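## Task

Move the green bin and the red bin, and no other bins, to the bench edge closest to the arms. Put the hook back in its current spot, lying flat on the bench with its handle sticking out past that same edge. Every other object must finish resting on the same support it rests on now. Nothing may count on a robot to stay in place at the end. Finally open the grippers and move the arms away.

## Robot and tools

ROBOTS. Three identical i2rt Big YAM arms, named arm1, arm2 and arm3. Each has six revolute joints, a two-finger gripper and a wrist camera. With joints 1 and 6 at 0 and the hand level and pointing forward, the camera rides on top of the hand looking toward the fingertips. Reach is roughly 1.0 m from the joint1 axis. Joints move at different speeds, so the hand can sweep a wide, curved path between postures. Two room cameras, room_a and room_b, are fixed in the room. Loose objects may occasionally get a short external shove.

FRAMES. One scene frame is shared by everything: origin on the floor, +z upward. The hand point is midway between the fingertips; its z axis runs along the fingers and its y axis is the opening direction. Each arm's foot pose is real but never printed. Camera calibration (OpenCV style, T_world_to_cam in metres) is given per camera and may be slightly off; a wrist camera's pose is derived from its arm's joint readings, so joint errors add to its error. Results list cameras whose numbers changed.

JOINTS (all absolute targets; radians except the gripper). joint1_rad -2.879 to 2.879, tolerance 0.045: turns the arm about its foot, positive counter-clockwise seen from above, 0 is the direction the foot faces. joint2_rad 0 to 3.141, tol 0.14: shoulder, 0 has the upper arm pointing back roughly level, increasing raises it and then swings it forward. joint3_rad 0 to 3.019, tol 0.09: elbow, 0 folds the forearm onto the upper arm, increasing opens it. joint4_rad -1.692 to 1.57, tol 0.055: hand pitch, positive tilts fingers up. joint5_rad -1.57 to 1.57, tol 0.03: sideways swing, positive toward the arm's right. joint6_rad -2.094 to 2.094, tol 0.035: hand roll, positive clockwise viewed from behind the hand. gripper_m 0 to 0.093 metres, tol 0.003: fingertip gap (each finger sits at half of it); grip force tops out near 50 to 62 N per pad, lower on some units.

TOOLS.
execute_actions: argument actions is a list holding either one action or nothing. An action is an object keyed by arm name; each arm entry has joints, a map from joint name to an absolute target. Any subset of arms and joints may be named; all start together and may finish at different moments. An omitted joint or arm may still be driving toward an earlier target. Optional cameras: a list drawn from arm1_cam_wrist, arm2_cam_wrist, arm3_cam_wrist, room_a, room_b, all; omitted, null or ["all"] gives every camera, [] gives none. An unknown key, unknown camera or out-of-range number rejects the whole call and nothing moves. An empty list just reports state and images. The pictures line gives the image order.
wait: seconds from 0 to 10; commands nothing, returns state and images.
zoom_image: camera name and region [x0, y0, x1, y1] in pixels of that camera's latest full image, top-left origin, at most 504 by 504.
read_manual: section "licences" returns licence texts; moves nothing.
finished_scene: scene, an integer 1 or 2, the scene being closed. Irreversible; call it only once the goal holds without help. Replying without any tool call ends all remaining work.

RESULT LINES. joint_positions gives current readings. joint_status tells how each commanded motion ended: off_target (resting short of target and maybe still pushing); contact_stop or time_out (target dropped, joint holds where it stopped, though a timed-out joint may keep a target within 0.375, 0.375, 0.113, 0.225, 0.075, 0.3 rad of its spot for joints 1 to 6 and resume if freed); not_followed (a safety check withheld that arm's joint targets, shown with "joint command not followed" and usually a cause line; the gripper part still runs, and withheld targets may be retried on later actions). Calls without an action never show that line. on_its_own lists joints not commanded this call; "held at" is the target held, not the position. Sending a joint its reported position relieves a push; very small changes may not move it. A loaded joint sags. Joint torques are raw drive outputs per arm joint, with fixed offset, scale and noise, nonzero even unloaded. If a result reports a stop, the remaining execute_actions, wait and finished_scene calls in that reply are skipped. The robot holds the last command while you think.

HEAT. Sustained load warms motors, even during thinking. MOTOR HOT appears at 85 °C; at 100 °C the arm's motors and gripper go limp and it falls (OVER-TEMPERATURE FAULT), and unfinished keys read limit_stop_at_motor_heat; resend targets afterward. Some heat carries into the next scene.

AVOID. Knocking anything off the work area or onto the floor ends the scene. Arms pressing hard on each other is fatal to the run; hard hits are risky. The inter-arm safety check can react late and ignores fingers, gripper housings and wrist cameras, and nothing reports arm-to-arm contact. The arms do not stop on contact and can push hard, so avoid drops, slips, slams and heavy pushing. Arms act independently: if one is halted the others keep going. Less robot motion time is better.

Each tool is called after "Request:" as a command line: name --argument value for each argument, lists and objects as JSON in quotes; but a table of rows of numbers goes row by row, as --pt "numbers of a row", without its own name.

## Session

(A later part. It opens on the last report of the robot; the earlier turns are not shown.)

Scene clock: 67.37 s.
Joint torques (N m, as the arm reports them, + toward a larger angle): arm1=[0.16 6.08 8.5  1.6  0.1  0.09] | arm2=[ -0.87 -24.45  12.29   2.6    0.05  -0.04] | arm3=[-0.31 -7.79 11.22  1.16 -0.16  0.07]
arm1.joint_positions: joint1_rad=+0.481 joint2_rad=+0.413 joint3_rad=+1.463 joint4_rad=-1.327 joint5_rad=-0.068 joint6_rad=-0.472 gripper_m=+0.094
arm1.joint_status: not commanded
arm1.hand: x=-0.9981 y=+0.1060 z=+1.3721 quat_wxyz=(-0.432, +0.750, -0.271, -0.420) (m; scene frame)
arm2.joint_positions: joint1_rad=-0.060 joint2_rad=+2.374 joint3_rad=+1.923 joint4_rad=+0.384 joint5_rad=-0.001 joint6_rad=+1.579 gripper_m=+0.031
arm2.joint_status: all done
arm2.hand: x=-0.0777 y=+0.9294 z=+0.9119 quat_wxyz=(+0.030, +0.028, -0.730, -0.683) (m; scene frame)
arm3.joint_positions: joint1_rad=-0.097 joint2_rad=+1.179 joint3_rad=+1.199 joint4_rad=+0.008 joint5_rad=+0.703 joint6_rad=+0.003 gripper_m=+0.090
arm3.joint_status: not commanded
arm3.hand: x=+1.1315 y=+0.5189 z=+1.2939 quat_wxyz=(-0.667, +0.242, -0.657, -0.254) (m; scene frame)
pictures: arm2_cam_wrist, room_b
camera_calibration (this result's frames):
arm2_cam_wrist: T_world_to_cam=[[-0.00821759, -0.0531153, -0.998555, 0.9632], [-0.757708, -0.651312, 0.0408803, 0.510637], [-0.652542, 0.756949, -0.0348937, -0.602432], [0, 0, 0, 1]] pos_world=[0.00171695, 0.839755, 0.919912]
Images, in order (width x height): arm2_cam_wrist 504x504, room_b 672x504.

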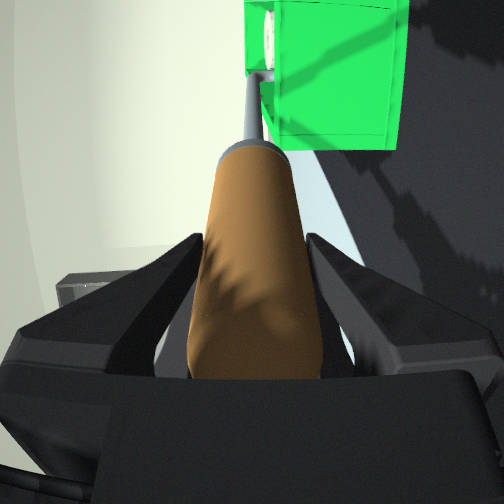

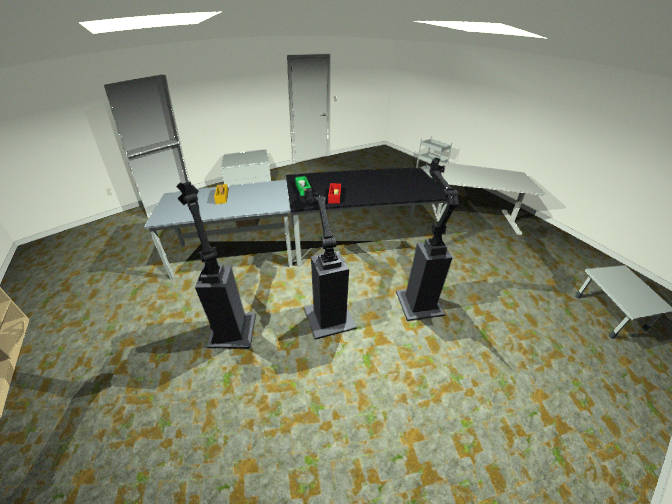

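Request:
execute_actions --actions '[{"arm2":{"joints":{"joint1_rad":-0.085,"joint2_rad":2.28,"joint3_rad":1.72,"joint4_rad":0.62}}}]' --cameras '[]'

Request:
execute_actions --actions '[{"arm2":{"joints":{"joint2_rad":2.18,"joint3_rad":1.50,"joint4_rad":0.74}}}]' --cameras '["arm2_cam_wrist"]'

Request:
execute_actions --actions '[{"arm2":{"joints":{"joint2_rad":2.04,"joint3_rad":1.21,"joint4_rad":0.88}}}]' --cameras '[]'

Request:
execute_actions --actions '[{"arm2":{"joints":{"joint2_rad":1.895,"joint3_rad":0.92,"joint4_rad":1.02}}}]' --cameras '[]'

Request:
execute_actions --actions '[{"arm2":{"joints":{"joint2_rad":1.765,"joint3_rad":0.67,"joint4_rad":1.14}}}]' --cameras '["arm2_cam_wrist","room_b"]'

Scene clock: 68.70 s.
Joint torques (N m, as the arm reports them, + toward a larger angle): arm1=[0.2  6.07 8.49 1.61 0.11 0.09] | arm2=[ -0.69 -21.26   8.59   2.61   0.05  -0.03] | arm3=[ 0.72 -7.52 11.15  1.32 -0.12  0.06]
arm1.joint_positions: joint1_rad=+0.481 joint2_rad=+0.413 joint3_rad=+1.463 joint4_rad=-1.327 joint5_rad=-0.068 joint6_rad=-0.472 gripper_m=+0.094
arm1.joint_status: not commanded
arm1.hand: x=-0.9981 y=+0.1060 z=+1.3721 quat_wxyz=(-0.432, +0.750, -0.271, -0.420) (m; scene frame)
arm2.joint_positions: joint1_rad=-0.084 joint2_rad=+2.324 joint3_rad=+1.710 joint4_rad=+0.596 joint5_rad=-0.001 joint6_rad=+1.579 gripper_m=+0.031
arm2.joint_status: all done
arm2.hand: x=-0.0536 y=+0.8890 z=+0.8864 quat_wxyz=(+0.023, +0.018, -0.713, -0.701) (m; scene frame)
arm3.joint_positions: joint1_rad=-0.097 joint2_rad=+1.179 joint3_rad=+1.199 joint4_rad=+0.008 joint5_rad=+0.703 joint6_rad=+0.003 gripper_m=+0.090
arm3.joint_status: not commanded
arm3.hand: x=+1.1315 y=+0.5189 z=+1.2939 quat_wxyz=(-0.667, +0.242, -0.657, -0.254) (m; scene frame)
pictures: none
No camera images: the call's "cameras" was empty. Leave "cameras" out to get every camera's image.

Scene clock: 69.57 s.
Joint torques (N m, as the arm reports them, + toward a larger angle): arm1=[0.17 6.08 8.49 1.62 0.1  0.09] | arm2=[ -0.82 -19.37   7.91   2.75   0.05  -0.04] | arm3=[-0.04 -8.16 11.14  1.32 -0.18  0.08]
arm1.joint_positions: joint1_rad=+0.481 joint2_rad=+0.413 joint3_rad=+1.463 joint4_rad=-1.327 joint5_rad=-0.068 joint6_rad=-0.472 gripper_m=+0.094
arm1.joint_status: not commanded
arm1.hand: x=-0.9981 y=+0.1060 z=+1.3721 quat_wxyz=(-0.432, +0.750, -0.271, -0.420) (m; scene frame)
arm2.joint_positions: joint1_rad=-0.084 joint2_rad=+2.219 joint3_rad=+1.492 joint4_rad=+0.712 joint5_rad=-0.001 joint6_rad=+1.579 gripper_m=+0.031
arm2.joint_status: all done
arm2.hand: x=-0.0506 y=+0.8364 z=+0.8838 quat_wxyz=(+0.023, +0.018, -0.712, -0.702) (m; scene frame)
arm3.joint_positions: joint1_rad=-0.097 joint2_rad=+1.179 joint3_rad=+1.199 joint4_rad=+0.008 joint5_rad=+0.703 joint6_rad=+0.003 gripper_m=+0.090
arm3.joint_status: not commanded
arm3.hand: x=+1.1315 y=+0.5189 z=+1.2939 quat_wxyz=(-0.667, +0.242, -0.657, -0.254) (m; scene frame)
pictures: arm2_cam_wrist
camera_calibration (this result's frames):
arm2_cam_wrist: T_world_to_cam=[[-0.0128844, -0.00114433, -0.999916, 0.888007], [-0.772542, -0.634873, 0.0106811, 0.483953], [-0.634832, 0.772615, 0.00729593, -0.56475], [0, 0, 0, 1]] pos_world=[0.0267941, 0.7446, 0.886884]
Images, in order (width x height): arm2_cam_wrist 504x504.

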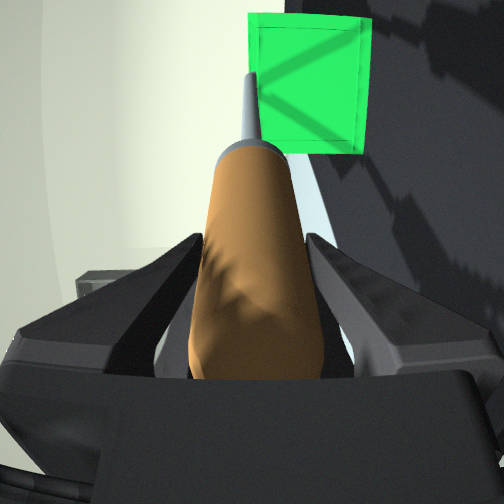

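Scene clock: 70.53 s.
Joint torques (N m, as the arm reports them, + toward a larger angle): arm1=[0.17 6.09 8.5  1.61 0.11 0.09] | arm2=[ -0.75 -16.72   7.05   2.73   0.05  -0.04] | arm3=[-0.76 -8.57 11.27  1.37 -0.17  0.11]
arm1.joint_positions: joint1_rad=+0.481 joint2_rad=+0.413 joint3_rad=+1.463 joint4_rad=-1.327 joint5_rad=-0.068 joint6_rad=-0.472 gripper_m=+0.094
arm1.joint_status: not commanded
arm1.hand: x=-0.9981 y=+0.1060 z=+1.3721 quat_wxyz=(-0.432, +0.750, -0.271, -0.420) (m; scene frame)
arm2.joint_positions: joint1_rad=-0.084 joint2_rad=+2.075 joint3_rad=+1.202 joint4_rad=+0.852 joint5_rad=-0.001 joint6_rad=+1.579 gripper_m=+0.031
arm2.joint_status: all done
arm2.hand: x=-0.0459 y=+0.7563 z=+0.8819 quat_wxyz=(+0.023, +0.018, -0.714, -0.700) (m; scene frame)
arm3.joint_positions: joint1_rad=-0.097 joint2_rad=+1.179 joint3_rad=+1.199 joint4_rad=+0.008 joint5_rad=+0.703 joint6_rad=+0.003 gripper_m=+0.090
arm3.joint_status: not commanded
arm3.hand: x=+1.1315 y=+0.5189 z=+1.2939 quat_wxyz=(-0.667, +0.242, -0.657, -0.254) (m; scene frame)
pictures: none
No camera images: the call's "cameras" was empty. Leave "cameras" out to get every camera's image.

Scene clock: 71.47 s.
Joint torques (N m, as the arm reports them, + toward a larger angle): arm1=[0.18 6.09 8.49 1.61 0.11 0.09] | arm2=[ -0.83 -14.03   6.25   2.87   0.05  -0.04] | arm3=[-0.48 -8.02 11.16  1.14 -0.16  0.08]
arm1.joint_positions: joint1_rad=+0.481 joint2_rad=+0.413 joint3_rad=+1.463 joint4_rad=-1.327 joint5_rad=-0.068 joint6_rad=-0.472 gripper_m=+0.094
arm1.joint_status: not commanded
arm1.hand: x=-0.9981 y=+0.1060 z=+1.3721 quat_wxyz=(-0.432, +0.750, -0.271, -0.420) (m; scene frame)
arm2.joint_positions: joint1_rad=-0.084 joint2_rad=+1.927 joint3_rad=+0.911 joint4_rad=+0.988 joint5_rad=-0.001 joint6_rad=+1.579 gripper_m=+0.031
arm2.joint_status: all done
arm2.hand: x=-0.0406 y=+0.6654 z=+0.8800 quat_wxyz=(+0.023, +0.019, -0.716, -0.697) (m; scene frame)
arm3.joint_positions: joint1_rad=-0.097 joint2_rad=+1.179 joint3_rad=+1.199 joint4_rad=+0.008 joint5_rad=+0.703 joint6_rad=+0.003 gripper_m=+0.090
arm3.joint_status: not commanded
arm3.hand: x=+1.1315 y=+0.5189 z=+1.2939 quat_wxyz=(-0.667, +0.242, -0.657, -0.254) (m; scene frame)
pictures: none
No camera images: the call's "cameras" was empty. Leave "cameras" out to get every camera's image.

Scene clock: 72.37 s.
Joint torques (N m, as the arm reports them, + toward a larger angle): arm1=[0.18 6.06 8.5  1.62 0.11 0.09] | arm2=[ -0.89 -11.3    5.66   3.12   0.05  -0.04] | arm3=[ 0.28 -7.93 11.11  1.32 -0.11  0.06]
arm1.joint_positions: joint1_rad=+0.481 joint2_rad=+0.413 joint3_rad=+1.463 joint4_rad=-1.327 joint5_rad=-0.068 joint6_rad=-0.472 gripper_m=+0.094
arm1.joint_status: not commanded
arm1.hand: x=-0.9981 y=+0.1060 z=+1.3721 quat_wxyz=(-0.432, +0.750, -0.271, -0.420) (m; scene frame)
arm2.joint_positions: joint1_rad=-0.084 joint2_rad=+1.795 joint3_rad=+0.658 joint4_rad=+1.102 joint5_rad=-0.001 joint6_rad=+1.579 gripper_m=+0.031
arm2.joint_status: all done
arm2.hand: x=-0.0355 y=+0.5795 z=+0.8791 quat_wxyz=(+0.023, +0.019, -0.719, -0.694) (m; scene frame)
arm3.joint_positions: joint1_rad=-0.097 joint2_rad=+1.179 joint3_rad=+1.199 joint4_rad=+0.008 joint5_rad=+0.703 joint6_rad=+0.003 gripper_m=+0.090
arm3.joint_status: not commanded
arm3.hand: x=+1.1315 y=+0.5189 z=+1.2939 quat_wxyz=(-0.667, +0.242, -0.657, -0.254) (m; scene frame)
pictures: arm2_cam_wrist, room_b
camera_calibration (this result's frames):
arm2_cam_wrist: T_world_to_cam=[[-0.011705, -0.0213246, -0.999704, 0.894747], [-0.772576, -0.634521, 0.0225806, 0.321856], [-0.634814, 0.772612, -0.00904788, -0.34234], [0, 0, 0, 1]] pos_world=[0.041809, 0.4878, 0.884117]
Images, in order (width x height): arm2_cam_wrist 504x504, room_b 672x504.

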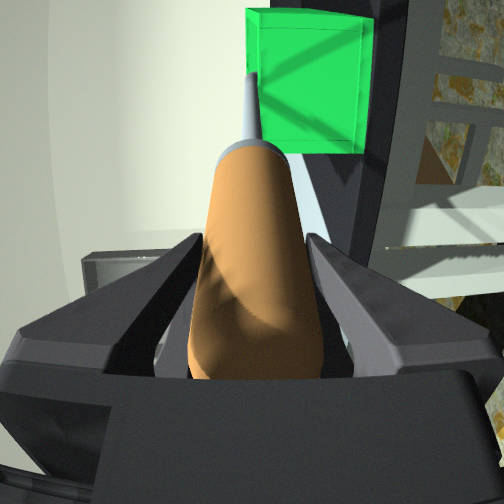

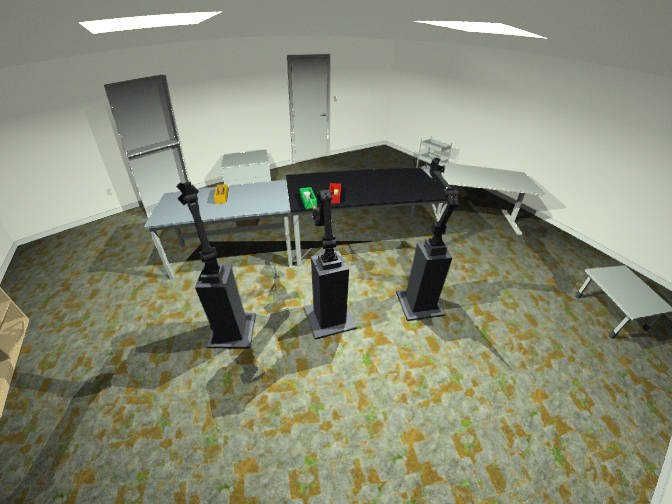

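Request:
execute_actions --actions '[{"arm2":{"joints":{"joint2_rad":1.74,"joint3_rad":0.625,"joint4_rad":1.165}}}]' --cameras '["arm2_cam_wrist"]'

Request:
execute_actions --actions '[{"arm2":{"joints":{"joint3_rad":0.75,"joint4_rad":1.07}}}]' --cameras '[]'

Request:
execute_actions --actions '[{"arm2":{"joints":{"joint2_rad":1.5,"joint3_rad":0.93,"joint4_rad":0.64}}}]' --cameras '[]'

Request:
execute_actions --actions '[{"arm2":{"joints":{"joint1_rad":-0.49,"joint5_rad":-0.345,"joint3_rad":1.17,"joint4_rad":0.42}}}]' --cameras '[]'

Request:
execute_actions --actions '[{"arm2":{"joints":{"joint2_rad":1.76,"joint3_rad":1.13,"joint4_rad":0.70}}}]' --cameras '["arm2_cam_wrist","room_b"]'

Scene clock: 74.63 s.
Joint torques (N m, as the arm reports them, + toward a larger angle): arm1=[0.22 6.06 8.5  1.62 0.11 0.09] | arm2=[ -0.85 -11.06   5.5    3.18   0.05  -0.04] | arm3=[ 0.13 -8.06 11.1   1.24 -0.15  0.03]
arm1.joint_positions: joint1_rad=+0.481 joint2_rad=+0.413 joint3_rad=+1.463 joint4_rad=-1.327 joint5_rad=-0.068 joint6_rad=-0.472 gripper_m=+0.094
arm1.joint_status: not commanded
arm1.hand: x=-0.9981 y=+0.1060 z=+1.3721 quat_wxyz=(-0.432, +0.750, -0.271, -0.420) (m; scene frame)
arm2.joint_positions: joint1_rad=-0.084 joint2_rad=+1.774 joint3_rad=+0.613 joint4_rad=+1.125 joint5_rad=-0.001 joint6_rad=+1.579 gripper_m=+0.031
arm2.joint_status: all done
arm2.hand: x=-0.0346 y=+0.5637 z=+0.8788 quat_wxyz=(+0.023, +0.019, -0.719, -0.695) (m; scene frame)
arm3.joint_positions: joint1_rad=-0.097 joint2_rad=+1.179 joint3_rad=+1.199 joint4_rad=+0.008 joint5_rad=+0.703 joint6_rad=+0.003 gripper_m=+0.090
arm3.joint_status: not commanded
arm3.hand: x=+1.1315 y=+0.5189 z=+1.2939 quat_wxyz=(-0.667, +0.242, -0.657, -0.254) (m; scene frame)
pictures: arm2_cam_wrist
camera_calibration (this result's frames):
arm2_cam_wrist: T_world_to_cam=[[-0.0117272, -0.0209439, -0.999712, 0.89384], [-0.772575, -0.63453, 0.0223561, 0.312748], [-0.634815, 0.772615, -0.00873951, -0.329812], [0, 0, 0, 1]] pos_world=[0.0427339, 0.471986, 0.883708]
Images, in order (width x height): arm2_cam_wrist 504x504.

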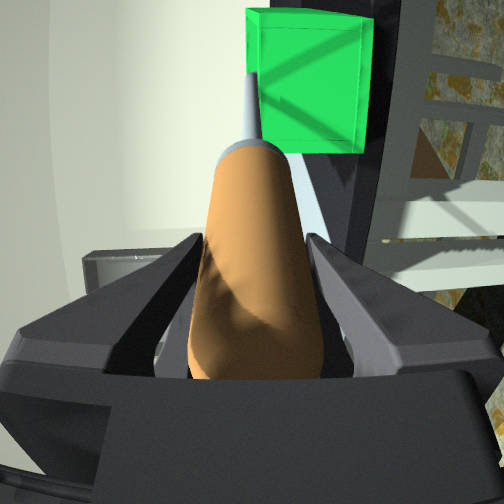

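Scene clock: 75.53 s.
Joint torques (N m, as the arm reports them, + toward a larger angle): arm1=[0.18 6.05 8.49 1.61 0.11 0.09] | arm2=[ -0.81 -11.7    9.11   2.64   0.05  -0.03] | arm3=[ 0.83 -7.74 11.26  1.27 -0.16  0.06]
arm1.joint_positions: joint1_rad=+0.481 joint2_rad=+0.413 joint3_rad=+1.463 joint4_rad=-1.327 joint5_rad=-0.068 joint6_rad=-0.472 gripper_m=+0.094
arm1.joint_status: not commanded
arm1.hand: x=-0.9981 y=+0.1060 z=+1.3721 quat_wxyz=(-0.432, +0.750, -0.271, -0.420) (m; scene frame)
arm2.joint_positions: joint1_rad=-0.084 joint2_rad=+1.773 joint3_rad=+0.701 joint4_rad=+1.045 joint5_rad=-0.001 joint6_rad=+1.579 gripper_m=+0.031
arm2.joint_status: all done
arm2.hand: x=-0.0364 y=+0.5941 z=+0.8957 quat_wxyz=(+0.023, +0.019, -0.716, -0.697) (m; scene frame)
arm3.joint_positions: joint1_rad=-0.097 joint2_rad=+1.179 joint3_rad=+1.199 joint4_rad=+0.008 joint5_rad=+0.703 joint6_rad=+0.003 gripper_m=+0.090
arm3.joint_status: not commanded
arm3.hand: x=+1.1315 y=+0.5189 z=+1.2939 quat_wxyz=(-0.667, +0.242, -0.657, -0.254) (m; scene frame)
pictures: none
No camera images: the call's "cameras" was empty. Leave "cameras" out to get every camera's image.

Scene clock: 76.93 s.
Joint torques (N m, as the arm reports them, + toward a larger angle): arm1=[0.17 6.09 8.5  1.61 0.11 0.09] | arm2=[ -0.88 -12.46  10.95   2.91   0.05  -0.04] | arm3=[-0.19 -8.02 11.04  1.16 -0.16  0.05]
arm1.joint_positions: joint1_rad=+0.481 joint2_rad=+0.413 joint3_rad=+1.463 joint4_rad=-1.327 joint5_rad=-0.068 joint6_rad=-0.472 gripper_m=+0.094
arm1.joint_status: not commanded
arm1.hand: x=-0.9981 y=+0.1060 z=+1.3721 quat_wxyz=(-0.432, +0.750, -0.271, -0.420) (m; scene frame)
arm2.joint_positions: joint1_rad=-0.084 joint2_rad=+1.545 joint3_rad=+0.889 joint4_rad=+0.607 joint5_rad=-0.001 joint6_rad=+1.579 gripper_m=+0.031
arm2.joint_status: all done
arm2.hand: x=-0.0386 y=+0.6290 z=+1.0159 quat_wxyz=(+0.023, +0.019, -0.724, -0.690) (m; scene frame)
arm3.joint_positions: joint1_rad=-0.097 joint2_rad=+1.179 joint3_rad=+1.199 joint4_rad=+0.008 joint5_rad=+0.703 joint6_rad=+0.003 gripper_m=+0.090
arm3.joint_status: not commanded
arm3.hand: x=+1.1315 y=+0.5189 z=+1.2939 quat_wxyz=(-0.667, +0.242, -0.657, -0.254) (m; scene frame)
pictures: none
No camera images: the call's "cameras" was empty. Leave "cameras" out to get every camera's image.

Scene clock: 78.33 s.
Joint torques (N m, as the arm reports them, + toward a larger angle): arm1=[0.2  6.07 8.5  1.61 0.11 0.09] | arm2=[ -1.25 -13.09  13.33   2.61  -0.03  -0.04] | arm3=[ 0.81 -7.72 11.21  1.32 -0.19 -0.01]
arm1.joint_positions: joint1_rad=+0.481 joint2_rad=+0.413 joint3_rad=+1.463 joint4_rad=-1.327 joint5_rad=-0.068 joint6_rad=-0.472 gripper_m=+0.094
arm1.joint_status: not commanded
arm1.hand: x=-0.9981 y=+0.1060 z=+1.3721 quat_wxyz=(-0.432, +0.750, -0.271, -0.420) (m; scene frame)
arm2.joint_positions: joint1_rad=-0.485 joint2_rad=+1.539 joint3_rad=+1.112 joint4_rad=+0.395 joint5_rad=-0.345 joint6_rad=+1.579 gripper_m=+0.031
arm2.joint_status: all done
arm2.hand: x=+0.1657 y=+0.6437 z=+1.0956 quat_wxyz=(+0.007, -0.006, -0.717, -0.697) (m; scene frame)
arm3.joint_positions: joint1_rad=-0.097 joint2_rad=+1.179 joint3_rad=+1.199 joint4_rad=+0.008 joint5_rad=+0.703 joint6_rad=+0.003 gripper_m=+0.090
arm3.joint_status: not commanded
arm3.hand: x=+1.1315 y=+0.5189 z=+1.2939 quat_wxyz=(-0.667, +0.242, -0.657, -0.254) (m; scene frame)
pictures: none
No camera images: the call's "cameras" was empty. Leave "cameras" out to get every camera's image.

Scene clock: 79.67 s.
Joint torques (N m, as the arm reports them, + toward a larger angle): arm1=[0.17 6.07 8.5  1.61 0.11 0.09] | arm2=[ -0.7  -15.91  10.61   3.74  -0.08  -0.05] | arm3=[-0.37 -7.24 11.15  1.3  -0.08  0.1 ]
arm1.joint_positions: joint1_rad=+0.481 joint2_rad=+0.413 joint3_rad=+1.463 joint4_rad=-1.327 joint5_rad=-0.068 joint6_rad=-0.472 gripper_m=+0.094
arm1.joint_status: not commanded
arm1.hand: x=-0.9981 y=+0.1060 z=+1.3721 quat_wxyz=(-0.432, +0.750, -0.271, -0.420) (m; scene frame)
arm2.joint_positions: joint1_rad=-0.487 joint2_rad=+1.816 joint3_rad=+1.087 joint4_rad=+0.646 joint5_rad=-0.343 joint6_rad=+1.580 gripper_m=+0.031
arm2.joint_status: all done
arm2.hand: x=+0.1802 y=+0.6799 z=+0.9576 quat_wxyz=(+0.012, -0.013, -0.734, -0.679) (m; scene frame)
arm3.joint_positions: joint1_rad=-0.097 joint2_rad=+1.179 joint3_rad=+1.199 joint4_rad=+0.008 joint5_rad=+0.703 joint6_rad=+0.003 gripper_m=+0.090
arm3.joint_status: not commanded
arm3.hand: x=+1.1315 y=+0.5189 z=+1.2939 quat_wxyz=(-0.667, +0.242, -0.657, -0.254) (m; scene frame)
pictures: arm2_cam_wrist, room_b
camera_calibration (this result's frames):
arm2_cam_wrist: T_world_to_cam=[[-0.0418289, -0.0632314, -0.997122, 1.00933], [-0.808591, -0.584077, 0.0709586, 0.47629], [-0.586882, 0.809232, -0.026697, -0.298859], [0, 0, 0, 1]] pos_world=[0.251948, 0.583858, 0.964652]
Images, in order (width x height): arm2_cam_wrist 504x504, room_b 672x504.

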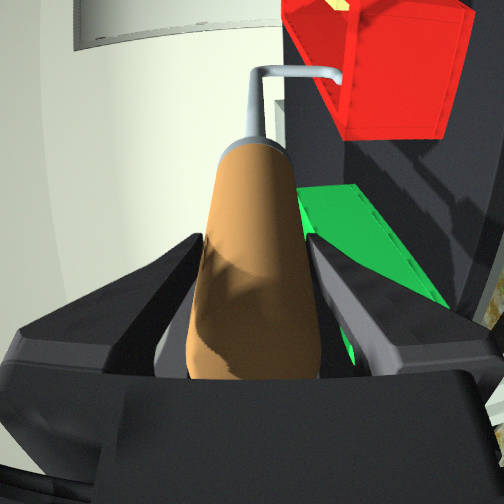

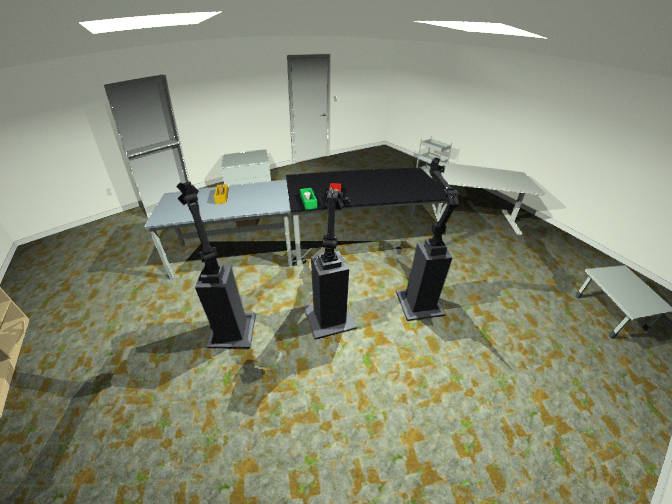

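Request:
execute_actions --actions '[{"arm2":{"joints":{"joint1_rad":-0.525,"joint4_rad":0.76}}}]' --cameras '[]'

Request:
execute_actions --actions '[{"arm2":{"joints":{"joint2_rad":1.95,"joint4_rad":0.92}}}]' --cameras '["arm2_cam_wrist"]'

Scene clock: 80.63 s.
Joint torques (N m, as the arm reports them, + toward a larger angle): arm1=[0.19 6.1  8.5  1.62 0.11 0.09] | arm2=[ -0.16 -15.82  10.75   3.74  -0.01  -0.05] | arm3=[-0.01 -7.98 11.39  1.23 -0.1   0.08]
arm1.joint_positions: joint1_rad=+0.481 joint2_rad=+0.413 joint3_rad=+1.463 joint4_rad=-1.327 joint5_rad=-0.068 joint6_rad=-0.472 gripper_m=+0.094
arm1.joint_status: not commanded
arm1.hand: x=-0.9981 y=+0.1060 z=+1.3721 quat_wxyz=(-0.432, +0.750, -0.271, -0.420) (m; scene frame)
arm2.joint_positions: joint1_rad=-0.528 joint2_rad=+1.815 joint3_rad=+1.087 joint4_rad=+0.706 joint5_rad=-0.345 joint6_rad=+1.580 gripper_m=+0.031
arm2.joint_status: all done
arm2.hand: x=+0.2079 y=+0.6724 z=+0.9724 quat_wxyz=(-0.009, -0.020, -0.714, -0.700) (m; scene frame)
arm3.joint_positions: joint1_rad=-0.097 joint2_rad=+1.179 joint3_rad=+1.199 joint4_rad=+0.008 joint5_rad=+0.703 joint6_rad=+0.003 gripper_m=+0.090
arm3.joint_status: not commanded
arm3.hand: x=+1.1315 y=+0.5189 z=+1.2939 quat_wxyz=(-0.667, +0.242, -0.657, -0.254) (m; scene frame)
pictures: none
No camera images: the call's "cameras" was empty. Leave "cameras" out to get every camera's image.

Scene clock: 81.70 s.
Joint torques (N m, as the arm reports them, + toward a larger angle): arm1=[0.2  6.08 8.5  1.61 0.11 0.09] | arm2=[ -0.54 -17.26   9.52   2.91   0.01  -0.06] | arm3=[ 0.1  -7.44 11.16  1.03 -0.12  0.07]
arm1.joint_positions: joint1_rad=+0.481 joint2_rad=+0.413 joint3_rad=+1.463 joint4_rad=-1.327 joint5_rad=-0.068 joint6_rad=-0.472 gripper_m=+0.094
arm1.joint_status: not commanded
arm1.hand: x=-0.9981 y=+0.1060 z=+1.3721 quat_wxyz=(-0.432, +0.750, -0.271, -0.420) (m; scene frame)
arm2.joint_positions: joint1_rad=-0.528 joint2_rad=+2.003 joint3_rad=+1.089 joint4_rad=+0.889 joint5_rad=-0.345 joint6_rad=+1.581 gripper_m=+0.031
arm2.joint_status: all done
arm2.hand: x=+0.2120 y=+0.6824 z=+0.8874 quat_wxyz=(-0.008, -0.021, -0.715, -0.699) (m; scene frame)
arm3.joint_positions: joint1_rad=-0.097 joint2_rad=+1.179 joint3_rad=+1.199 joint4_rad=+0.008 joint5_rad=+0.703 joint6_rad=+0.003 gripper_m=+0.090
arm3.joint_status: not commanded
arm3.hand: x=+1.1315 y=+0.5189 z=+1.2939 quat_wxyz=(-0.667, +0.242, -0.657, -0.254) (m; scene frame)
pictures: arm2_cam_wrist
camera_calibration (this result's frames):
arm2_cam_wrist: T_world_to_cam=[[-0.0237394, -0.00845935, -0.999682, 0.901874], [-0.831898, -0.55439, 0.0244463, 0.534369], [-0.554421, 0.832214, 0.00612358, -0.335783], [0, 0, 0, 1]] pos_world=[0.279785, 0.583322, 0.89058]
Images, in order (width x height): arm2_cam_wrist 504x504.

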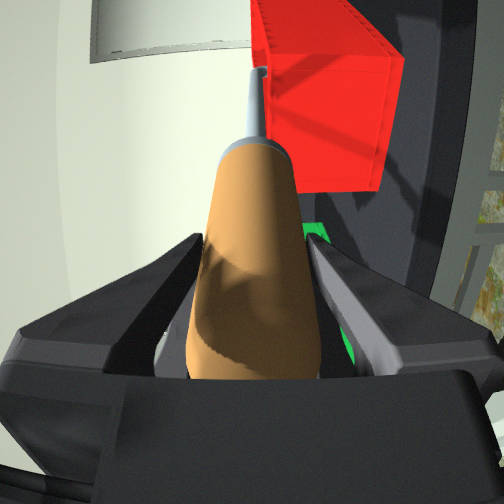

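Request:
execute_actions --actions '[{"arm2":{"joints":{"joint2_rad":1.87,"joint3_rad":0.885,"joint4_rad":1.04}}}]' --cameras '[]'

Request:
execute_actions --actions '[{"arm2":{"joints":{"joint2_rad":1.79,"joint3_rad":0.73,"joint4_rad":1.115}}}]' --cameras '["arm2_cam_wrist"]'

Scene clock: 83.07 s.
Joint torques (N m, as the arm reports them, + toward a larger angle): arm1=[0.2  6.1  8.5  1.61 0.11 0.09] | arm2=[ -0.64 -13.43   6.83   2.94   0.    -0.06] | arm3=[ 0.53 -7.57 11.21  1.24 -0.13  0.04]
arm1.joint_positions: joint1_rad=+0.481 joint2_rad=+0.413 joint3_rad=+1.463 joint4_rad=-1.327 joint5_rad=-0.068 joint6_rad=-0.472 gripper_m=+0.094
arm1.joint_status: not commanded
arm1.hand: x=-0.9981 y=+0.1060 z=+1.3721 quat_wxyz=(-0.432, +0.750, -0.271, -0.420) (m; scene frame)
arm2.joint_positions: joint1_rad=-0.528 joint2_rad=+1.901 joint3_rad=+0.867 joint4_rad=+1.006 joint5_rad=-0.345 joint6_rad=+1.581 gripper_m=+0.031
arm2.joint_status: all done
arm2.hand: x=+0.1853 y=+0.6166 z=+0.8821 quat_wxyz=(-0.008, -0.021, -0.715, -0.698) (m; scene frame)
arm3.joint_positions: joint1_rad=-0.097 joint2_rad=+1.179 joint3_rad=+1.199 joint4_rad=+0.008 joint5_rad=+0.703 joint6_rad=+0.003 gripper_m=+0.090
arm3.joint_status: not commanded
arm3.hand: x=+1.1315 y=+0.5189 z=+1.2939 quat_wxyz=(-0.667, +0.242, -0.657, -0.254) (m; scene frame)
pictures: none
No camera images: the call's "cameras" was empty. Leave "cameras" out to get every camera's image.

Scene clock: 83.83 s.
Joint torques (N m, as the arm reports them, + toward a larger angle): arm1=[0.19 6.1  8.5  1.62 0.11 0.09] | arm2=[ -0.37 -11.86   6.16   3.16  -0.01  -0.06] | arm3=[ 0.4  -7.9  11.14  1.36 -0.21  0.12]
arm1.joint_positions: joint1_rad=+0.481 joint2_rad=+0.413 joint3_rad=+1.463 joint4_rad=-1.327 joint5_rad=-0.068 joint6_rad=-0.472 gripper_m=+0.094
arm1.joint_status: not commanded
arm1.hand: x=-0.9981 y=+0.1060 z=+1.3721 quat_wxyz=(-0.432, +0.750, -0.271, -0.420) (m; scene frame)
arm2.joint_positions: joint1_rad=-0.528 joint2_rad=+1.822 joint3_rad=+0.714 joint4_rad=+1.075 joint5_rad=-0.345 joint6_rad=+1.581 gripper_m=+0.031
arm2.joint_status: all done
arm2.hand: x=+0.1657 y=+0.5685 z=+0.8810 quat_wxyz=(-0.007, -0.022, -0.717, -0.696) (m; scene frame)
arm3.joint_positions: joint1_rad=-0.097 joint2_rad=+1.179 joint3_rad=+1.199 joint4_rad=+0.008 joint5_rad=+0.703 joint6_rad=+0.003 gripper_m=+0.090
arm3.joint_status: not commanded
arm3.hand: x=+1.1315 y=+0.5189 z=+1.2939 quat_wxyz=(-0.667, +0.242, -0.657, -0.254) (m; scene frame)
pictures: arm2_cam_wrist
camera_calibration (this result's frames):
arm2_cam_wrist: T_world_to_cam=[[-0.0267023, -0.0148032, -0.999534, 0.89733], [-0.831824, -0.554205, 0.0304298, 0.427582], [-0.554397, 0.832249, 0.00248492, -0.263445], [0, 0, 0, 1]] pos_world=[0.233581, 0.469503, 0.884555]
Images, in order (width x height): arm2_cam_wrist 504x504.

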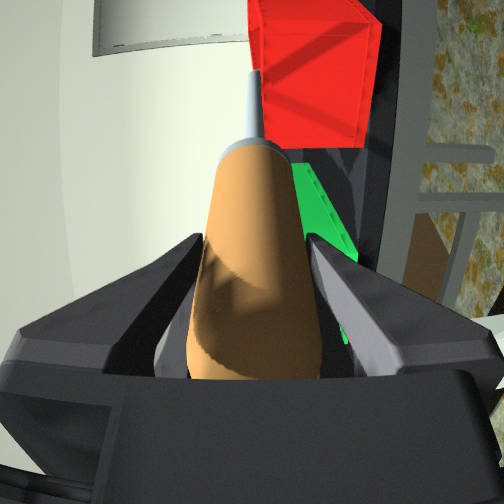

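Request:
execute_actions --actions '[{"arm2":{"joints":{"joint3_rad":0.86,"joint4_rad":1.02}}}]' --cameras '[]'

Request:
execute_actions --actions '[{"arm2":{"joints":{"joint2_rad":1.55,"joint3_rad":1.2,"joint4_rad":0.43}}}]' --cameras '[]'

Request:
execute_actions --actions '[{"arm2":{"joints":{"joint1_rad":-0.84,"joint5_rad":-0.69,"joint3_rad":1.97,"joint4_rad":-0.33}}}]' --cameras '[]'

Request:
execute_actions --actions '[{"arm2":{"joints":{"joint2_rad":2.3,"joint4_rad":0.43}}}]' --cameras '["arm2_cam_wrist","room_b"]'

Scene clock: 85.13 s.
Joint torques (N m, as the arm reports them, + toward a larger angle): arm1=[0.2  6.09 8.5  1.61 0.11 0.09] | arm2=[ -0.63 -12.69   9.54   2.55  -0.02  -0.06] | arm3=[-0.52 -8.17 11.27  1.05 -0.14  0.15]
arm1.joint_positions: joint1_rad=+0.481 joint2_rad=+0.413 joint3_rad=+1.463 joint4_rad=-1.327 joint5_rad=-0.068 joint6_rad=-0.472 gripper_m=+0.094
arm1.joint_status: not commanded
arm1.hand: x=-0.9981 y=+0.1060 z=+1.3721 quat_wxyz=(-0.432, +0.750, -0.271, -0.420) (m; scene frame)
arm2.joint_positions: joint1_rad=-0.528 joint2_rad=+1.822 joint3_rad=+0.810 joint4_rad=+0.996 joint5_rad=-0.345 joint6_rad=+1.581 gripper_m=+0.031
arm2.joint_status: all done
arm2.hand: x=+0.1778 y=+0.5983 z=+0.9029 quat_wxyz=(-0.009, -0.020, -0.712, -0.702) (m; scene frame)
arm3.joint_positions: joint1_rad=-0.097 joint2_rad=+1.179 joint3_rad=+1.199 joint4_rad=+0.008 joint5_rad=+0.703 joint6_rad=+0.003 gripper_m=+0.090
arm3.joint_status: not commanded
arm3.hand: x=+1.1315 y=+0.5189 z=+1.2939 quat_wxyz=(-0.667, +0.242, -0.657, -0.254) (m; scene frame)
pictures: none
No camera images: the call's "cameras" was empty. Leave "cameras" out to get every camera's image.

Scene clock: 86.70 s.
Joint torques (N m, as the arm reports them, + toward a larger angle): arm1=[0.21 6.11 8.49 1.61 0.11 0.09] | arm2=[ -0.5  -14.57  11.92   2.94  -0.03  -0.06] | arm3=[-0.47 -8.03 11.05  1.37 -0.07  0.05]
arm1.joint_positions: joint1_rad=+0.481 joint2_rad=+0.413 joint3_rad=+1.463 joint4_rad=-1.327 joint5_rad=-0.068 joint6_rad=-0.472 gripper_m=+0.094
arm1.joint_status: not commanded
arm1.hand: x=-0.9981 y=+0.1060 z=+1.3721 quat_wxyz=(-0.432, +0.750, -0.271, -0.420) (m; scene frame)
arm2.joint_positions: joint1_rad=-0.528 joint2_rad=+1.603 joint3_rad=+1.160 joint4_rad=+0.396 joint5_rad=-0.345 joint6_rad=+1.581 gripper_m=+0.031
arm2.joint_status: all done
arm2.hand: x=+0.2011 y=+0.6558 z=+1.0824 quat_wxyz=(-0.005, -0.024, -0.722, -0.692) (m; scene frame)
arm3.joint_positions: joint1_rad=-0.097 joint2_rad=+1.179 joint3_rad=+1.199 joint4_rad=+0.008 joint5_rad=+0.703 joint6_rad=+0.003 gripper_m=+0.090
arm3.joint_status: not commanded
arm3.hand: x=+1.1315 y=+0.5189 z=+1.2939 quat_wxyz=(-0.667, +0.242, -0.657, -0.254) (m; scene frame)
pictures: none
No camera images: the call's "cameras" was empty. Leave "cameras" out to get every camera's image.

Scene clock: 88.47 s.
Joint torques (N m, as the arm reports them, + toward a larger angle): arm1=[0.22 6.09 8.5  1.61 0.11 0.09] | arm2=[ -1.44 -13.85  14.15   2.34   0.01  -0.06] | arm3=[ 0.49 -7.49 10.98  1.26 -0.13  0.02]
arm1.joint_positions: joint1_rad=+0.481 joint2_rad=+0.413 joint3_rad=+1.463 joint4_rad=-1.327 joint5_rad=-0.068 joint6_rad=-0.472 gripper_m=+0.094
arm1.joint_status: not commanded
arm1.hand: x=-0.9981 y=+0.1060 z=+1.3721 quat_wxyz=(-0.432, +0.750, -0.271, -0.420) (m; scene frame)
arm2.joint_positions: joint1_rad=-0.835 joint2_rad=+1.585 joint3_rad=+1.906 joint4_rad=-0.351 joint5_rad=-0.691 joint6_rad=+1.581 gripper_m=+0.031
arm2.joint_status: all done
arm2.hand: x=+0.3375 y=+0.5819 z=+1.3729 quat_wxyz=(+0.009, -0.011, -0.715, -0.699) (m; scene frame)
arm3.joint_positions: joint1_rad=-0.097 joint2_rad=+1.179 joint3_rad=+1.199 joint4_rad=+0.008 joint5_rad=+0.703 joint6_rad=+0.003 gripper_m=+0.090
arm3.joint_status: not commanded
arm3.hand: x=+1.1315 y=+0.5189 z=+1.2939 quat_wxyz=(-0.667, +0.242, -0.657, -0.254) (m; scene frame)
pictures: none
No camera images: the call's "cameras" was empty. Leave "cameras" out to get every camera's image.

Scene clock: 90.23 s.
Joint torques (N m, as the arm reports them, + toward a larger angle): arm1=[0.19 6.08 8.5  1.62 0.11 0.09] | arm2=[ -0.7  -22.99  12.72   2.52  -0.09  -0.09] | arm3=[ 0.79 -7.77 11.27  1.29 -0.15  0.07]
arm1.joint_positions: joint1_rad=+0.481 joint2_rad=+0.413 joint3_rad=+1.463 joint4_rad=-1.327 joint5_rad=-0.068 joint6_rad=-0.472 gripper_m=+0.094
arm1.joint_status: not commanded
arm1.hand: x=-0.9981 y=+0.1060 z=+1.3721 quat_wxyz=(-0.432, +0.750, -0.271, -0.420) (m; scene frame)
arm2.joint_positions: joint1_rad=-0.841 joint2_rad=+2.351 joint3_rad=+1.917 joint4_rad=+0.404 joint5_rad=-0.688 joint6_rad=+1.584 gripper_m=+0.031
arm2.joint_status: all done
arm2.hand: x=+0.4874 y=+0.7528 z=+0.9356 quat_wxyz=(+0.007, -0.015, -0.715, -0.699) (m; scene frame)
arm3.joint_positions: joint1_rad=-0.097 joint2_rad=+1.179 joint3_rad=+1.199 joint4_rad=+0.008 joint5_rad=+0.703 joint6_rad=+0.003 gripper_m=+0.090
arm3.joint_status: not commanded
arm3.hand: x=+1.1315 y=+0.5189 z=+1.2939 quat_wxyz=(-0.667, +0.242, -0.657, -0.254) (m; scene frame)
pictures: arm2_cam_wrist, room_b
camera_calibration (this result's frames):
arm2_cam_wrist: T_world_to_cam=[[-0.0370174, -0.00758487, -0.999286, 0.962636], [-0.814749, -0.578782, 0.0345745, 0.801859], [-0.578631, 0.815447, 0.0152452, -0.226101], [0, 0, 0, 1]] pos_world=[0.558119, 0.655777, 0.937672]
Images, in order (width x height): arm2_cam_wrist 504x504, room_b 672x504.

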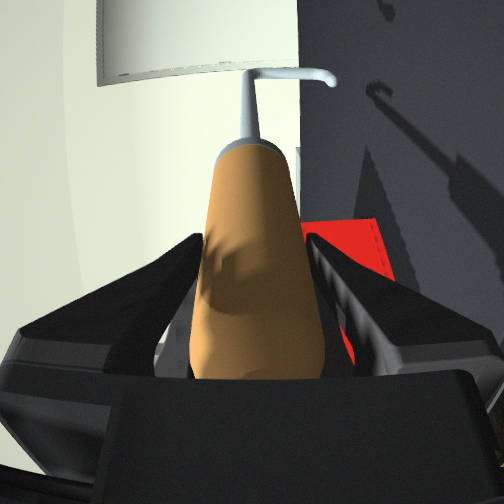

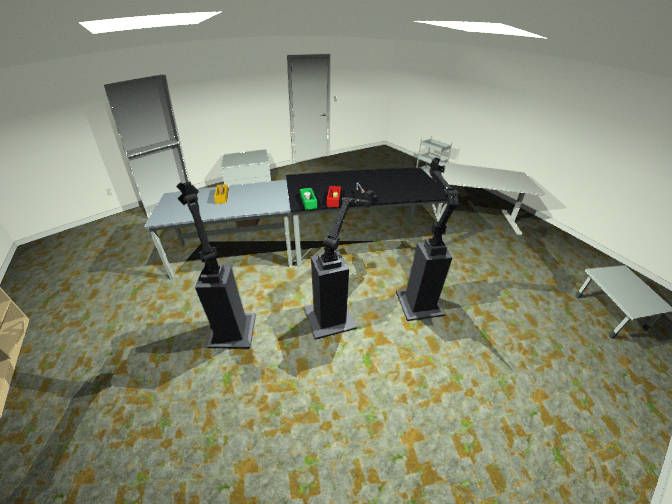

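Request:
execute_actions --actions '[{"arm2":{"joints":{"joint2_rad":2.42,"joint4_rad":0.52,"joint6_rad":0}}}]' --cameras '[]'

Request:
execute_actions --actions '[{"arm2":{"joints":{"joint2_rad":2.52,"joint4_rad":0.62}}}]' --cameras '["arm2_cam_wrist"]'

Scene clock: 92.60 s.
Joint torques (N m, as the arm reports them, + toward a larger angle): arm1=[0.19 6.1  8.49 1.61 0.11 0.09] | arm2=[ -0.82 -22.15  12.27   2.09   0.12  -0.27] | arm3=[ 0.23 -7.88 11.17  1.13 -0.14  0.08]
arm1.joint_positions: joint1_rad=+0.481 joint2_rad=+0.413 joint3_rad=+1.463 joint4_rad=-1.327 joint5_rad=-0.068 joint6_rad=-0.472 gripper_m=+0.094
arm1.joint_status: not commanded
arm1.hand: x=-0.9981 y=+0.1060 z=+1.3721 quat_wxyz=(-0.432, +0.750, -0.271, -0.420) (m; scene frame)
arm2.joint_positions: joint1_rad=-0.839 joint2_rad=+2.458 joint3_rad=+1.918 joint4_rad=+0.504 joint5_rad=-0.693 joint6_rad=+0.015 gripper_m=+0.031
arm2.joint_status: all done
arm2.hand: x=+0.4864 y=+0.7564 z=+0.8642 quat_wxyz=(-0.485, +0.496, -0.516, -0.502) (m; scene frame)
arm3.joint_positions: joint1_rad=-0.097 joint2_rad=+1.179 joint3_rad=+1.199 joint4_rad=+0.008 joint5_rad=+0.703 joint6_rad=+0.003 gripper_m=+0.090
arm3.joint_status: not commanded
arm3.hand: x=+1.1315 y=+0.5189 z=+1.2939 quat_wxyz=(-0.667, +0.242, -0.657, -0.254) (m; scene frame)
pictures: none
No camera images: the call's "cameras" was empty. Leave "cameras" out to get every camera's image.

Scene clock: 93.57 s.
Joint torques (N m, as the arm reports them, + toward a larger angle): arm1=[0.2  6.1  8.5  1.62 0.11 0.09] | arm2=[ -0.79 -21.15  11.68   2.19   0.13  -0.11] | arm3=[ 0.3  -8.2  10.98  1.21 -0.17  0.08]
arm1.joint_positions: joint1_rad=+0.481 joint2_rad=+0.413 joint3_rad=+1.463 joint4_rad=-1.327 joint5_rad=-0.068 joint6_rad=-0.472 gripper_m=+0.094
arm1.joint_status: not commanded
arm1.hand: x=-0.9981 y=+0.1060 z=+1.3721 quat_wxyz=(-0.432, +0.750, -0.271, -0.420) (m; scene frame)
arm2.joint_positions: joint1_rad=-0.839 joint2_rad=+2.548 joint3_rad=+1.921 joint4_rad=+0.602 joint5_rad=-0.693 joint6_rad=+0.003 gripper_m=+0.031
arm2.joint_status: all done
arm2.hand: x=+0.4846 y=+0.7542 z=+0.8076 quat_wxyz=(-0.492, +0.499, -0.510, -0.499) (m; scene frame)
arm3.joint_positions: joint1_rad=-0.097 joint2_rad=+1.179 joint3_rad=+1.199 joint4_rad=+0.008 joint5_rad=+0.703 joint6_rad=+0.003 gripper_m=+0.090
arm3.joint_status: not commanded
arm3.hand: x=+1.1315 y=+0.5189 z=+1.2939 quat_wxyz=(-0.667, +0.242, -0.657, -0.254) (m; scene frame)
pictures: arm2_cam_wrist
camera_calibration (this result's frames):
arm2_cam_wrist: T_world_to_cam=[[0.999666, 0.0102908, -0.0237063, -0.469079], [-0.0127143, -0.602775, -0.79781, 1.10654], [-0.0224997, 0.797845, -0.602443, 0.0156837], [0, 0, 0, 1]] pos_world=[0.483344, 0.65931, 0.881139]
Images, in order (width x height): arm2_cam_wrist 504x504.

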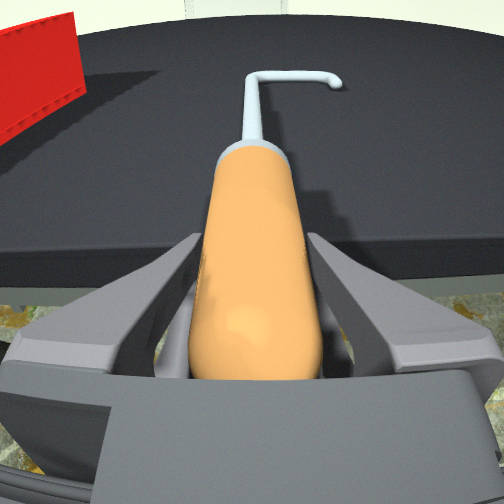

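Request:
execute_actions --actions '[{"arm2":{"joints":{"gripper_m":0.09}},"arm3":{"joints":{"joint3_rad":1.86,"joint4_rad":0.6,"joint5_rad":0.68}}}]' --cameras '[]'

Request:
execute_actions --actions '[{"arm2":{"joints":{"joint2_rad":2.15}},"arm3":{"joints":{"joint2_rad":1.7,"joint1_rad":0.2}}}]' --cameras '[]'

Request:
execute_actions --actions '[{"arm2":{"joints":{"joint1_rad":0.0,"joint2_rad":0.9,"joint3_rad":1.2,"joint4_rad":-0.6,"joint5_rad":0}}}]' --cameras '["arm2_cam_wrist"]'

Request:
execute_actions --actions '[{"arm3":{"joints":{"joint2_rad":2.15,"joint1_rad":0.735}}}]' --cameras '[]'

Request:
execute_actions --actions '[{"arm3":{"joints":{"joint2_rad":2.48,"joint4_rad":0.67}}}]' --cameras '["arm3_cam_wrist"]'

Scene clock: 95.63 s.
Joint torques (N m, as the arm reports them, + toward a larger angle): arm1=[0.18 6.07 8.49 1.6  0.11 0.09] | arm2=[ -0.77 -21.51  11.49   2.17   0.13  -0.11] | arm3=[-0.22 -4.79  8.34  0.22 -0.5   0.02]
arm1.joint_positions: joint1_rad=+0.481 joint2_rad=+0.413 joint3_rad=+1.463 joint4_rad=-1.327 joint5_rad=-0.068 joint6_rad=-0.472 gripper_m=+0.094
arm1.joint_status: not commanded
arm1.hand: x=-0.9981 y=+0.1060 z=+1.3721 quat_wxyz=(-0.432, +0.750, -0.271, -0.420) (m; scene frame)
arm2.joint_positions: joint1_rad=-0.839 joint2_rad=+2.548 joint3_rad=+1.923 joint4_rad=+0.602 joint5_rad=-0.693 joint6_rad=+0.003 gripper_m=+0.090
arm2.joint_status: all done
arm2.hand: x=+0.4849 y=+0.7546 z=+0.8088 quat_wxyz=(-0.493, +0.499, -0.509, -0.499) (m; scene frame)
arm3.joint_positions: joint1_rad=-0.097 joint2_rad=+1.183 joint3_rad=+1.851 joint4_rad=+0.598 joint5_rad=+0.680 joint6_rad=+0.003 gripper_m=+0.090
arm3.joint_status: all done
arm3.hand: x=+1.0925 y=+0.3029 z=+1.7172 quat_wxyz=(-0.741, -0.152, -0.324, -0.569) (m; scene frame)
pictures: none
No camera images: the call's "cameras" was empty. Leave "cameras" out to get every camera's image.

Scene clock: 97.33 s.
Joint torques (N m, as the arm reports them, + toward a larger angle): arm1=[0.22 6.1  8.5  1.61 0.11 0.09] | arm2=[ -0.83 -19.79  10.18   1.14   0.32  -0.09] | arm3=[  0.36 -16.49  13.56   1.24  -0.38   0.06]
arm1.joint_positions: joint1_rad=+0.481 joint2_rad=+0.413 joint3_rad=+1.463 joint4_rad=-1.327 joint5_rad=-0.068 joint6_rad=-0.472 gripper_m=+0.094
arm1.joint_status: not commanded
arm1.hand: x=-0.9981 y=+0.1060 z=+1.3721 quat_wxyz=(-0.432, +0.750, -0.271, -0.420) (m; scene frame)
arm2.joint_positions: joint1_rad=-0.839 joint2_rad=+2.174 joint3_rad=+1.953 joint4_rad=+0.621 joint5_rad=-0.693 joint6_rad=+0.003 gripper_m=+0.090
arm2.joint_status: all done
arm2.hand: x=+0.4624 y=+0.7278 z=+1.1515 quat_wxyz=(-0.631, +0.476, -0.351, -0.503) (m; scene frame)
arm3.joint_positions: joint1_rad=+0.203 joint2_rad=+1.700 joint3_rad=+1.824 joint4_rad=+0.591 joint5_rad=+0.680 joint6_rad=+0.003 gripper_m=+0.090
arm3.joint_status: all done
arm3.hand: x=+0.9481 y=+0.6987 z=+1.4523 quat_wxyz=(-0.665, +0.102, -0.486, -0.558) (m; scene frame)
pictures: none
No camera images: the call's "cameras" was empty. Leave "cameras" out to get every camera's image.

Scene clock: 99.23 s.
Joint torques (N m, as the arm reports them, + toward a larger angle): arm1=[0.17 6.08 8.49 1.62 0.11 0.09] | arm2=[ 0.11 -3.5   9.79  1.37  0.22 -0.11] | arm3=[ -0.05 -16.68  13.52   1.54  -0.36   0.05]
arm1.joint_positions: joint1_rad=+0.481 joint2_rad=+0.413 joint3_rad=+1.463 joint4_rad=-1.327 joint5_rad=-0.068 joint6_rad=-0.472 gripper_m=+0.094
arm1.joint_status: not commanded
arm1.hand: x=-0.9981 y=+0.1060 z=+1.3721 quat_wxyz=(-0.432, +0.750, -0.271, -0.420) (m; scene frame)
arm2.joint_positions: joint1_rad=-0.007 joint2_rad=+0.902 joint3_rad=+1.191 joint4_rad=-0.595 joint5_rad=-0.005 joint6_rad=+0.003 gripper_m=+0.090
arm2.joint_status: all done
arm2.hand: x=-0.0622 y=+0.4384 z=+1.2544 quat_wxyz=(-0.387, +0.608, -0.530, -0.447) (m; scene frame)
arm3.joint_positions: joint1_rad=+0.203 joint2_rad=+1.700 joint3_rad=+1.824 joint4_rad=+0.591 joint5_rad=+0.680 joint6_rad=+0.003 gripper_m=+0.090
arm3.joint_status: not commanded
arm3.hand: x=+0.9481 y=+0.6987 z=+1.4523 quat_wxyz=(-0.665, +0.102, -0.486, -0.558) (m; scene frame)
pictures: arm2_cam_wrist
camera_calibration (this result's frames):
arm2_cam_wrist: T_world_to_cam=[[0.988663, 0.149615, -0.0126723, 0.0156888], [0.112852, -0.796092, -0.59456, 1.10327], [-0.0990432, 0.586389, -0.803951, 0.865221], [0, 0, 0, 1]] pos_world=[-0.0543235, 0.368605, 1.35176]
Images, in order (width x height): arm2_cam_wrist 504x504.

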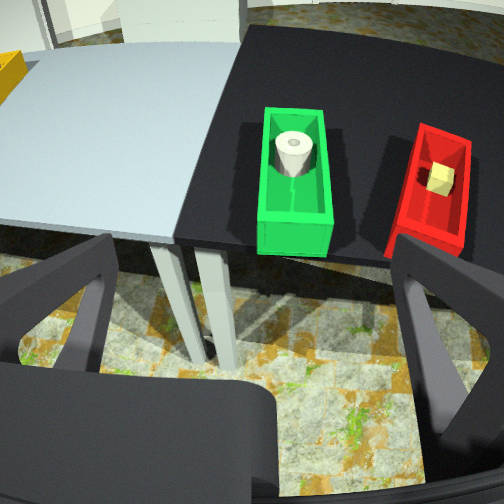

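Scene clock: 100.90 s.
Joint torques (N m, as the arm reports them, + toward a larger angle): arm1=[0.18 6.07 8.51 1.61 0.11 0.09] | arm2=[ 0.08 -2.84  9.85  1.41  0.21 -0.12] | arm3=[  0.45 -23.22  13.34   1.76  -0.03   0.04]
arm1.joint_positions: joint1_rad=+0.481 joint2_rad=+0.413 joint3_rad=+1.463 joint4_rad=-1.327 joint5_rad=-0.068 joint6_rad=-0.472 gripper_m=+0.094
arm1.joint_status: not commanded
arm1.hand: x=-0.9981 y=+0.1060 z=+1.3721 quat_wxyz=(-0.432, +0.750, -0.271, -0.420) (m; scene frame)
arm2.joint_positions: joint1_rad=-0.007 joint2_rad=+0.902 joint3_rad=+1.191 joint4_rad=-0.595 joint5_rad=-0.005 joint6_rad=+0.003 gripper_m=+0.090
arm2.joint_status: not commanded
arm2.hand: x=-0.0622 y=+0.4384 z=+1.2544 quat_wxyz=(-0.387, +0.608, -0.530, -0.447) (m; scene frame)
arm3.joint_positions: joint1_rad=+0.728 joint2_rad=+2.155 joint3_rad=+1.824 joint4_rad=+0.590 joint5_rad=+0.678 joint6_rad=+0.003 gripper_m=+0.090
arm3.joint_status: all done
arm3.hand: x=+0.4976 y=+0.7447 z=+1.1059 quat_wxyz=(-0.506, +0.407, -0.489, -0.583) (m; scene frame)
pictures: none
No camera images: the call's "cameras" was empty. Leave "cameras" out to get every camera's image.

Scene clock: 102.23 s.
Joint torques (N m, as the arm reports them, + toward a larger angle): arm1=[0.2  6.08 8.5  1.62 0.1  0.09] | arm2=[-0.09 -2.87  9.86  1.39  0.21 -0.11] | arm3=[  0.98 -25.42  11.12   1.52   0.05   0.09]
arm1.joint_positions: joint1_rad=+0.481 joint2_rad=+0.413 joint3_rad=+1.463 joint4_rad=-1.327 joint5_rad=-0.068 joint6_rad=-0.472 gripper_m=+0.094
arm1.joint_status: not commanded
arm1.hand: x=-0.9981 y=+0.1060 z=+1.3721 quat_wxyz=(-0.432, +0.750, -0.271, -0.420) (m; scene frame)
arm2.joint_positions: joint1_rad=-0.007 joint2_rad=+0.902 joint3_rad=+1.191 joint4_rad=-0.595 joint5_rad=-0.005 joint6_rad=+0.003 gripper_m=+0.090
arm2.joint_status: not commanded
arm2.hand: x=-0.0622 y=+0.4384 z=+1.2544 quat_wxyz=(-0.387, +0.608, -0.530, -0.447) (m; scene frame)
arm3.joint_positions: joint1_rad=+0.728 joint2_rad=+2.492 joint3_rad=+1.833 joint4_rad=+0.665 joint5_rad=+0.678 joint6_rad=+0.003 gripper_m=+0.090
arm3.joint_status: all done
arm3.hand: x=+0.4836 y=+0.7617 z=+0.8412 quat_wxyz=(-0.500, +0.499, -0.502, -0.498) (m; scene frame)
pictures: arm3_cam_wrist
camera_calibration (this result's frames):
arm3_cam_wrist: T_world_to_cam=[[0.999759, 0.0218709, -0.00168894, -0.493186], [0.0114962, -0.587968, -0.808802, 1.12769], [-0.0186823, 0.808588, -0.588078, 0.0121056], [0, 0, 0, 1]] pos_world=[0.480329, 0.664042, 0.918361]
Images, in order (width x height): arm3_cam_wrist 504x504.

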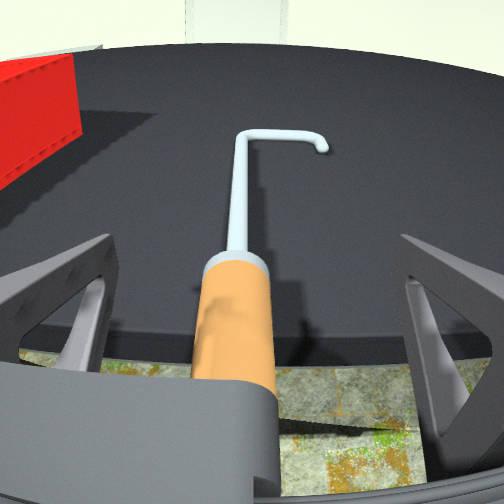

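Request:
execute_actions --actions '[{"arm3":{"joints":{"joint1_rad":0.752,"joint2_rad":2.56,"joint4_rad":0.73,"joint5_rad":0.70}}}]' --cameras '["arm3_cam_wrist"]'

Scene clock: 103.33 s.
Joint torques (N m, as the arm reports them, + toward a larger angle): arm1=[0.19 6.09 8.51 1.62 0.11 0.09] | arm2=[-0.01 -2.81  9.87  1.42  0.22 -0.11] | arm3=[  0.71 -19.95  11.22   2.04   0.03   0.07]
arm1.joint_positions: joint1_rad=+0.481 joint2_rad=+0.413 joint3_rad=+1.463 joint4_rad=-1.327 joint5_rad=-0.068 joint6_rad=-0.472 gripper_m=+0.094
arm1.joint_status: not commanded
arm1.hand: x=-0.9981 y=+0.1060 z=+1.3721 quat_wxyz=(-0.432, +0.750, -0.271, -0.420) (m; scene frame)
arm2.joint_positions: joint1_rad=-0.007 joint2_rad=+0.902 joint3_rad=+1.191 joint4_rad=-0.595 joint5_rad=-0.005 joint6_rad=+0.003 gripper_m=+0.090
arm2.joint_status: not commanded
arm2.hand: x=-0.0622 y=+0.4384 z=+1.2544 quat_wxyz=(-0.387, +0.608, -0.530, -0.447) (m; scene frame)
arm3.joint_positions: joint1_rad=+0.744 joint2_rad=+2.505 joint3_rad=+1.833 joint4_rad=+0.717 joint5_rad=+0.697 joint6_rad=+0.003 gripper_m=+0.090
arm3.joint_status: all done
arm3.hand: x=+0.4752 y=+0.7533 z=+0.8404 quat_wxyz=(-0.502, +0.485, -0.502, -0.511) (m; scene frame)
pictures: arm3_cam_wrist
camera_calibration (this result's frames):
arm3_cam_wrist: T_world_to_cam=[[0.999483, 0.0199285, -0.0252355, -0.463241], [-0.00959345, -0.564249, -0.825549, 1.12837], [-0.0306911, 0.825364, -0.563766, -0.00905431], [0, 0, 0, 1]] pos_world=[0.473549, 0.653388, 0.914733]
Images, in order (width x height): arm3_cam_wrist 504x504.

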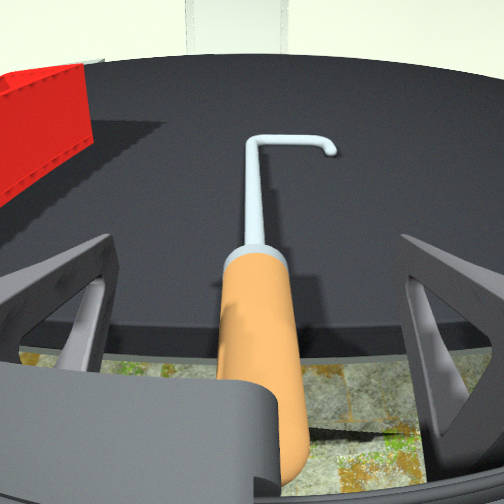

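Request:
execute_actions --actions '[{"arm3":{"joints":{"joint2_rad":2.60}}}]' --cameras '["arm3_cam_wrist"]'

Scene clock: 104.23 s.
Joint torques (N m, as the arm reports them, + toward a larger angle): arm1=[0.16 6.06 8.5  1.61 0.11 0.09] | arm2=[ 0.02 -2.89  9.87  1.39  0.21 -0.11] | arm3=[  0.65 -21.13  10.72   1.92   0.1    0.05]
arm1.joint_positions: joint1_rad=+0.481 joint2_rad=+0.413 joint3_rad=+1.463 joint4_rad=-1.327 joint5_rad=-0.068 joint6_rad=-0.472 gripper_m=+0.094
arm1.joint_status: not commanded
arm1.hand: x=-0.9981 y=+0.1060 z=+1.3721 quat_wxyz=(-0.432, +0.750, -0.271, -0.420) (m; scene frame)
arm2.joint_positions: joint1_rad=-0.007 joint2_rad=+0.902 joint3_rad=+1.191 joint4_rad=-0.595 joint5_rad=-0.005 joint6_rad=+0.003 gripper_m=+0.090
arm2.joint_status: not commanded
arm2.hand: x=-0.0622 y=+0.4384 z=+1.2544 quat_wxyz=(-0.387, +0.608, -0.530, -0.447) (m; scene frame)
arm3.joint_positions: joint1_rad=+0.744 joint2_rad=+2.557 joint3_rad=+1.833 joint4_rad=+0.719 joint5_rad=+0.697 joint6_rad=+0.003 gripper_m=+0.090
arm3.joint_status: all done
arm3.hand: x=+0.4781 y=+0.7497 z=+0.7970 quat_wxyz=(-0.500, +0.503, -0.503, -0.494) (m; scene frame)
pictures: arm3_cam_wrist
camera_calibration (this result's frames):
arm3_cam_wrist: T_world_to_cam=[[0.999793, 0.0196114, 0.00533568, -0.491441], [0.0159622, -0.595166, -0.803444, 1.0839], [-0.012581, 0.803363, -0.595356, 0.00255901], [0, 0, 0, 1]] pos_world=[0.47407, 0.65268, 0.874996]
Images, in order (width x height): arm3_cam_wrist 504x504.

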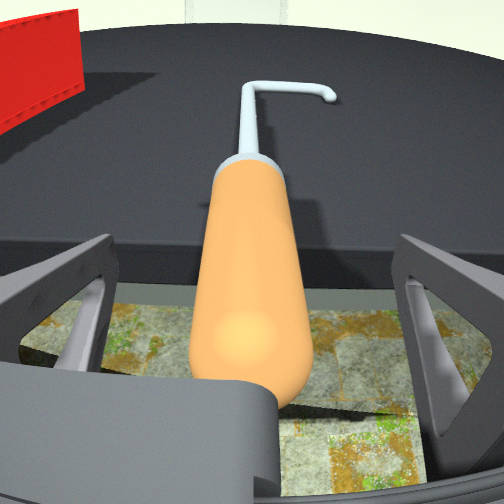

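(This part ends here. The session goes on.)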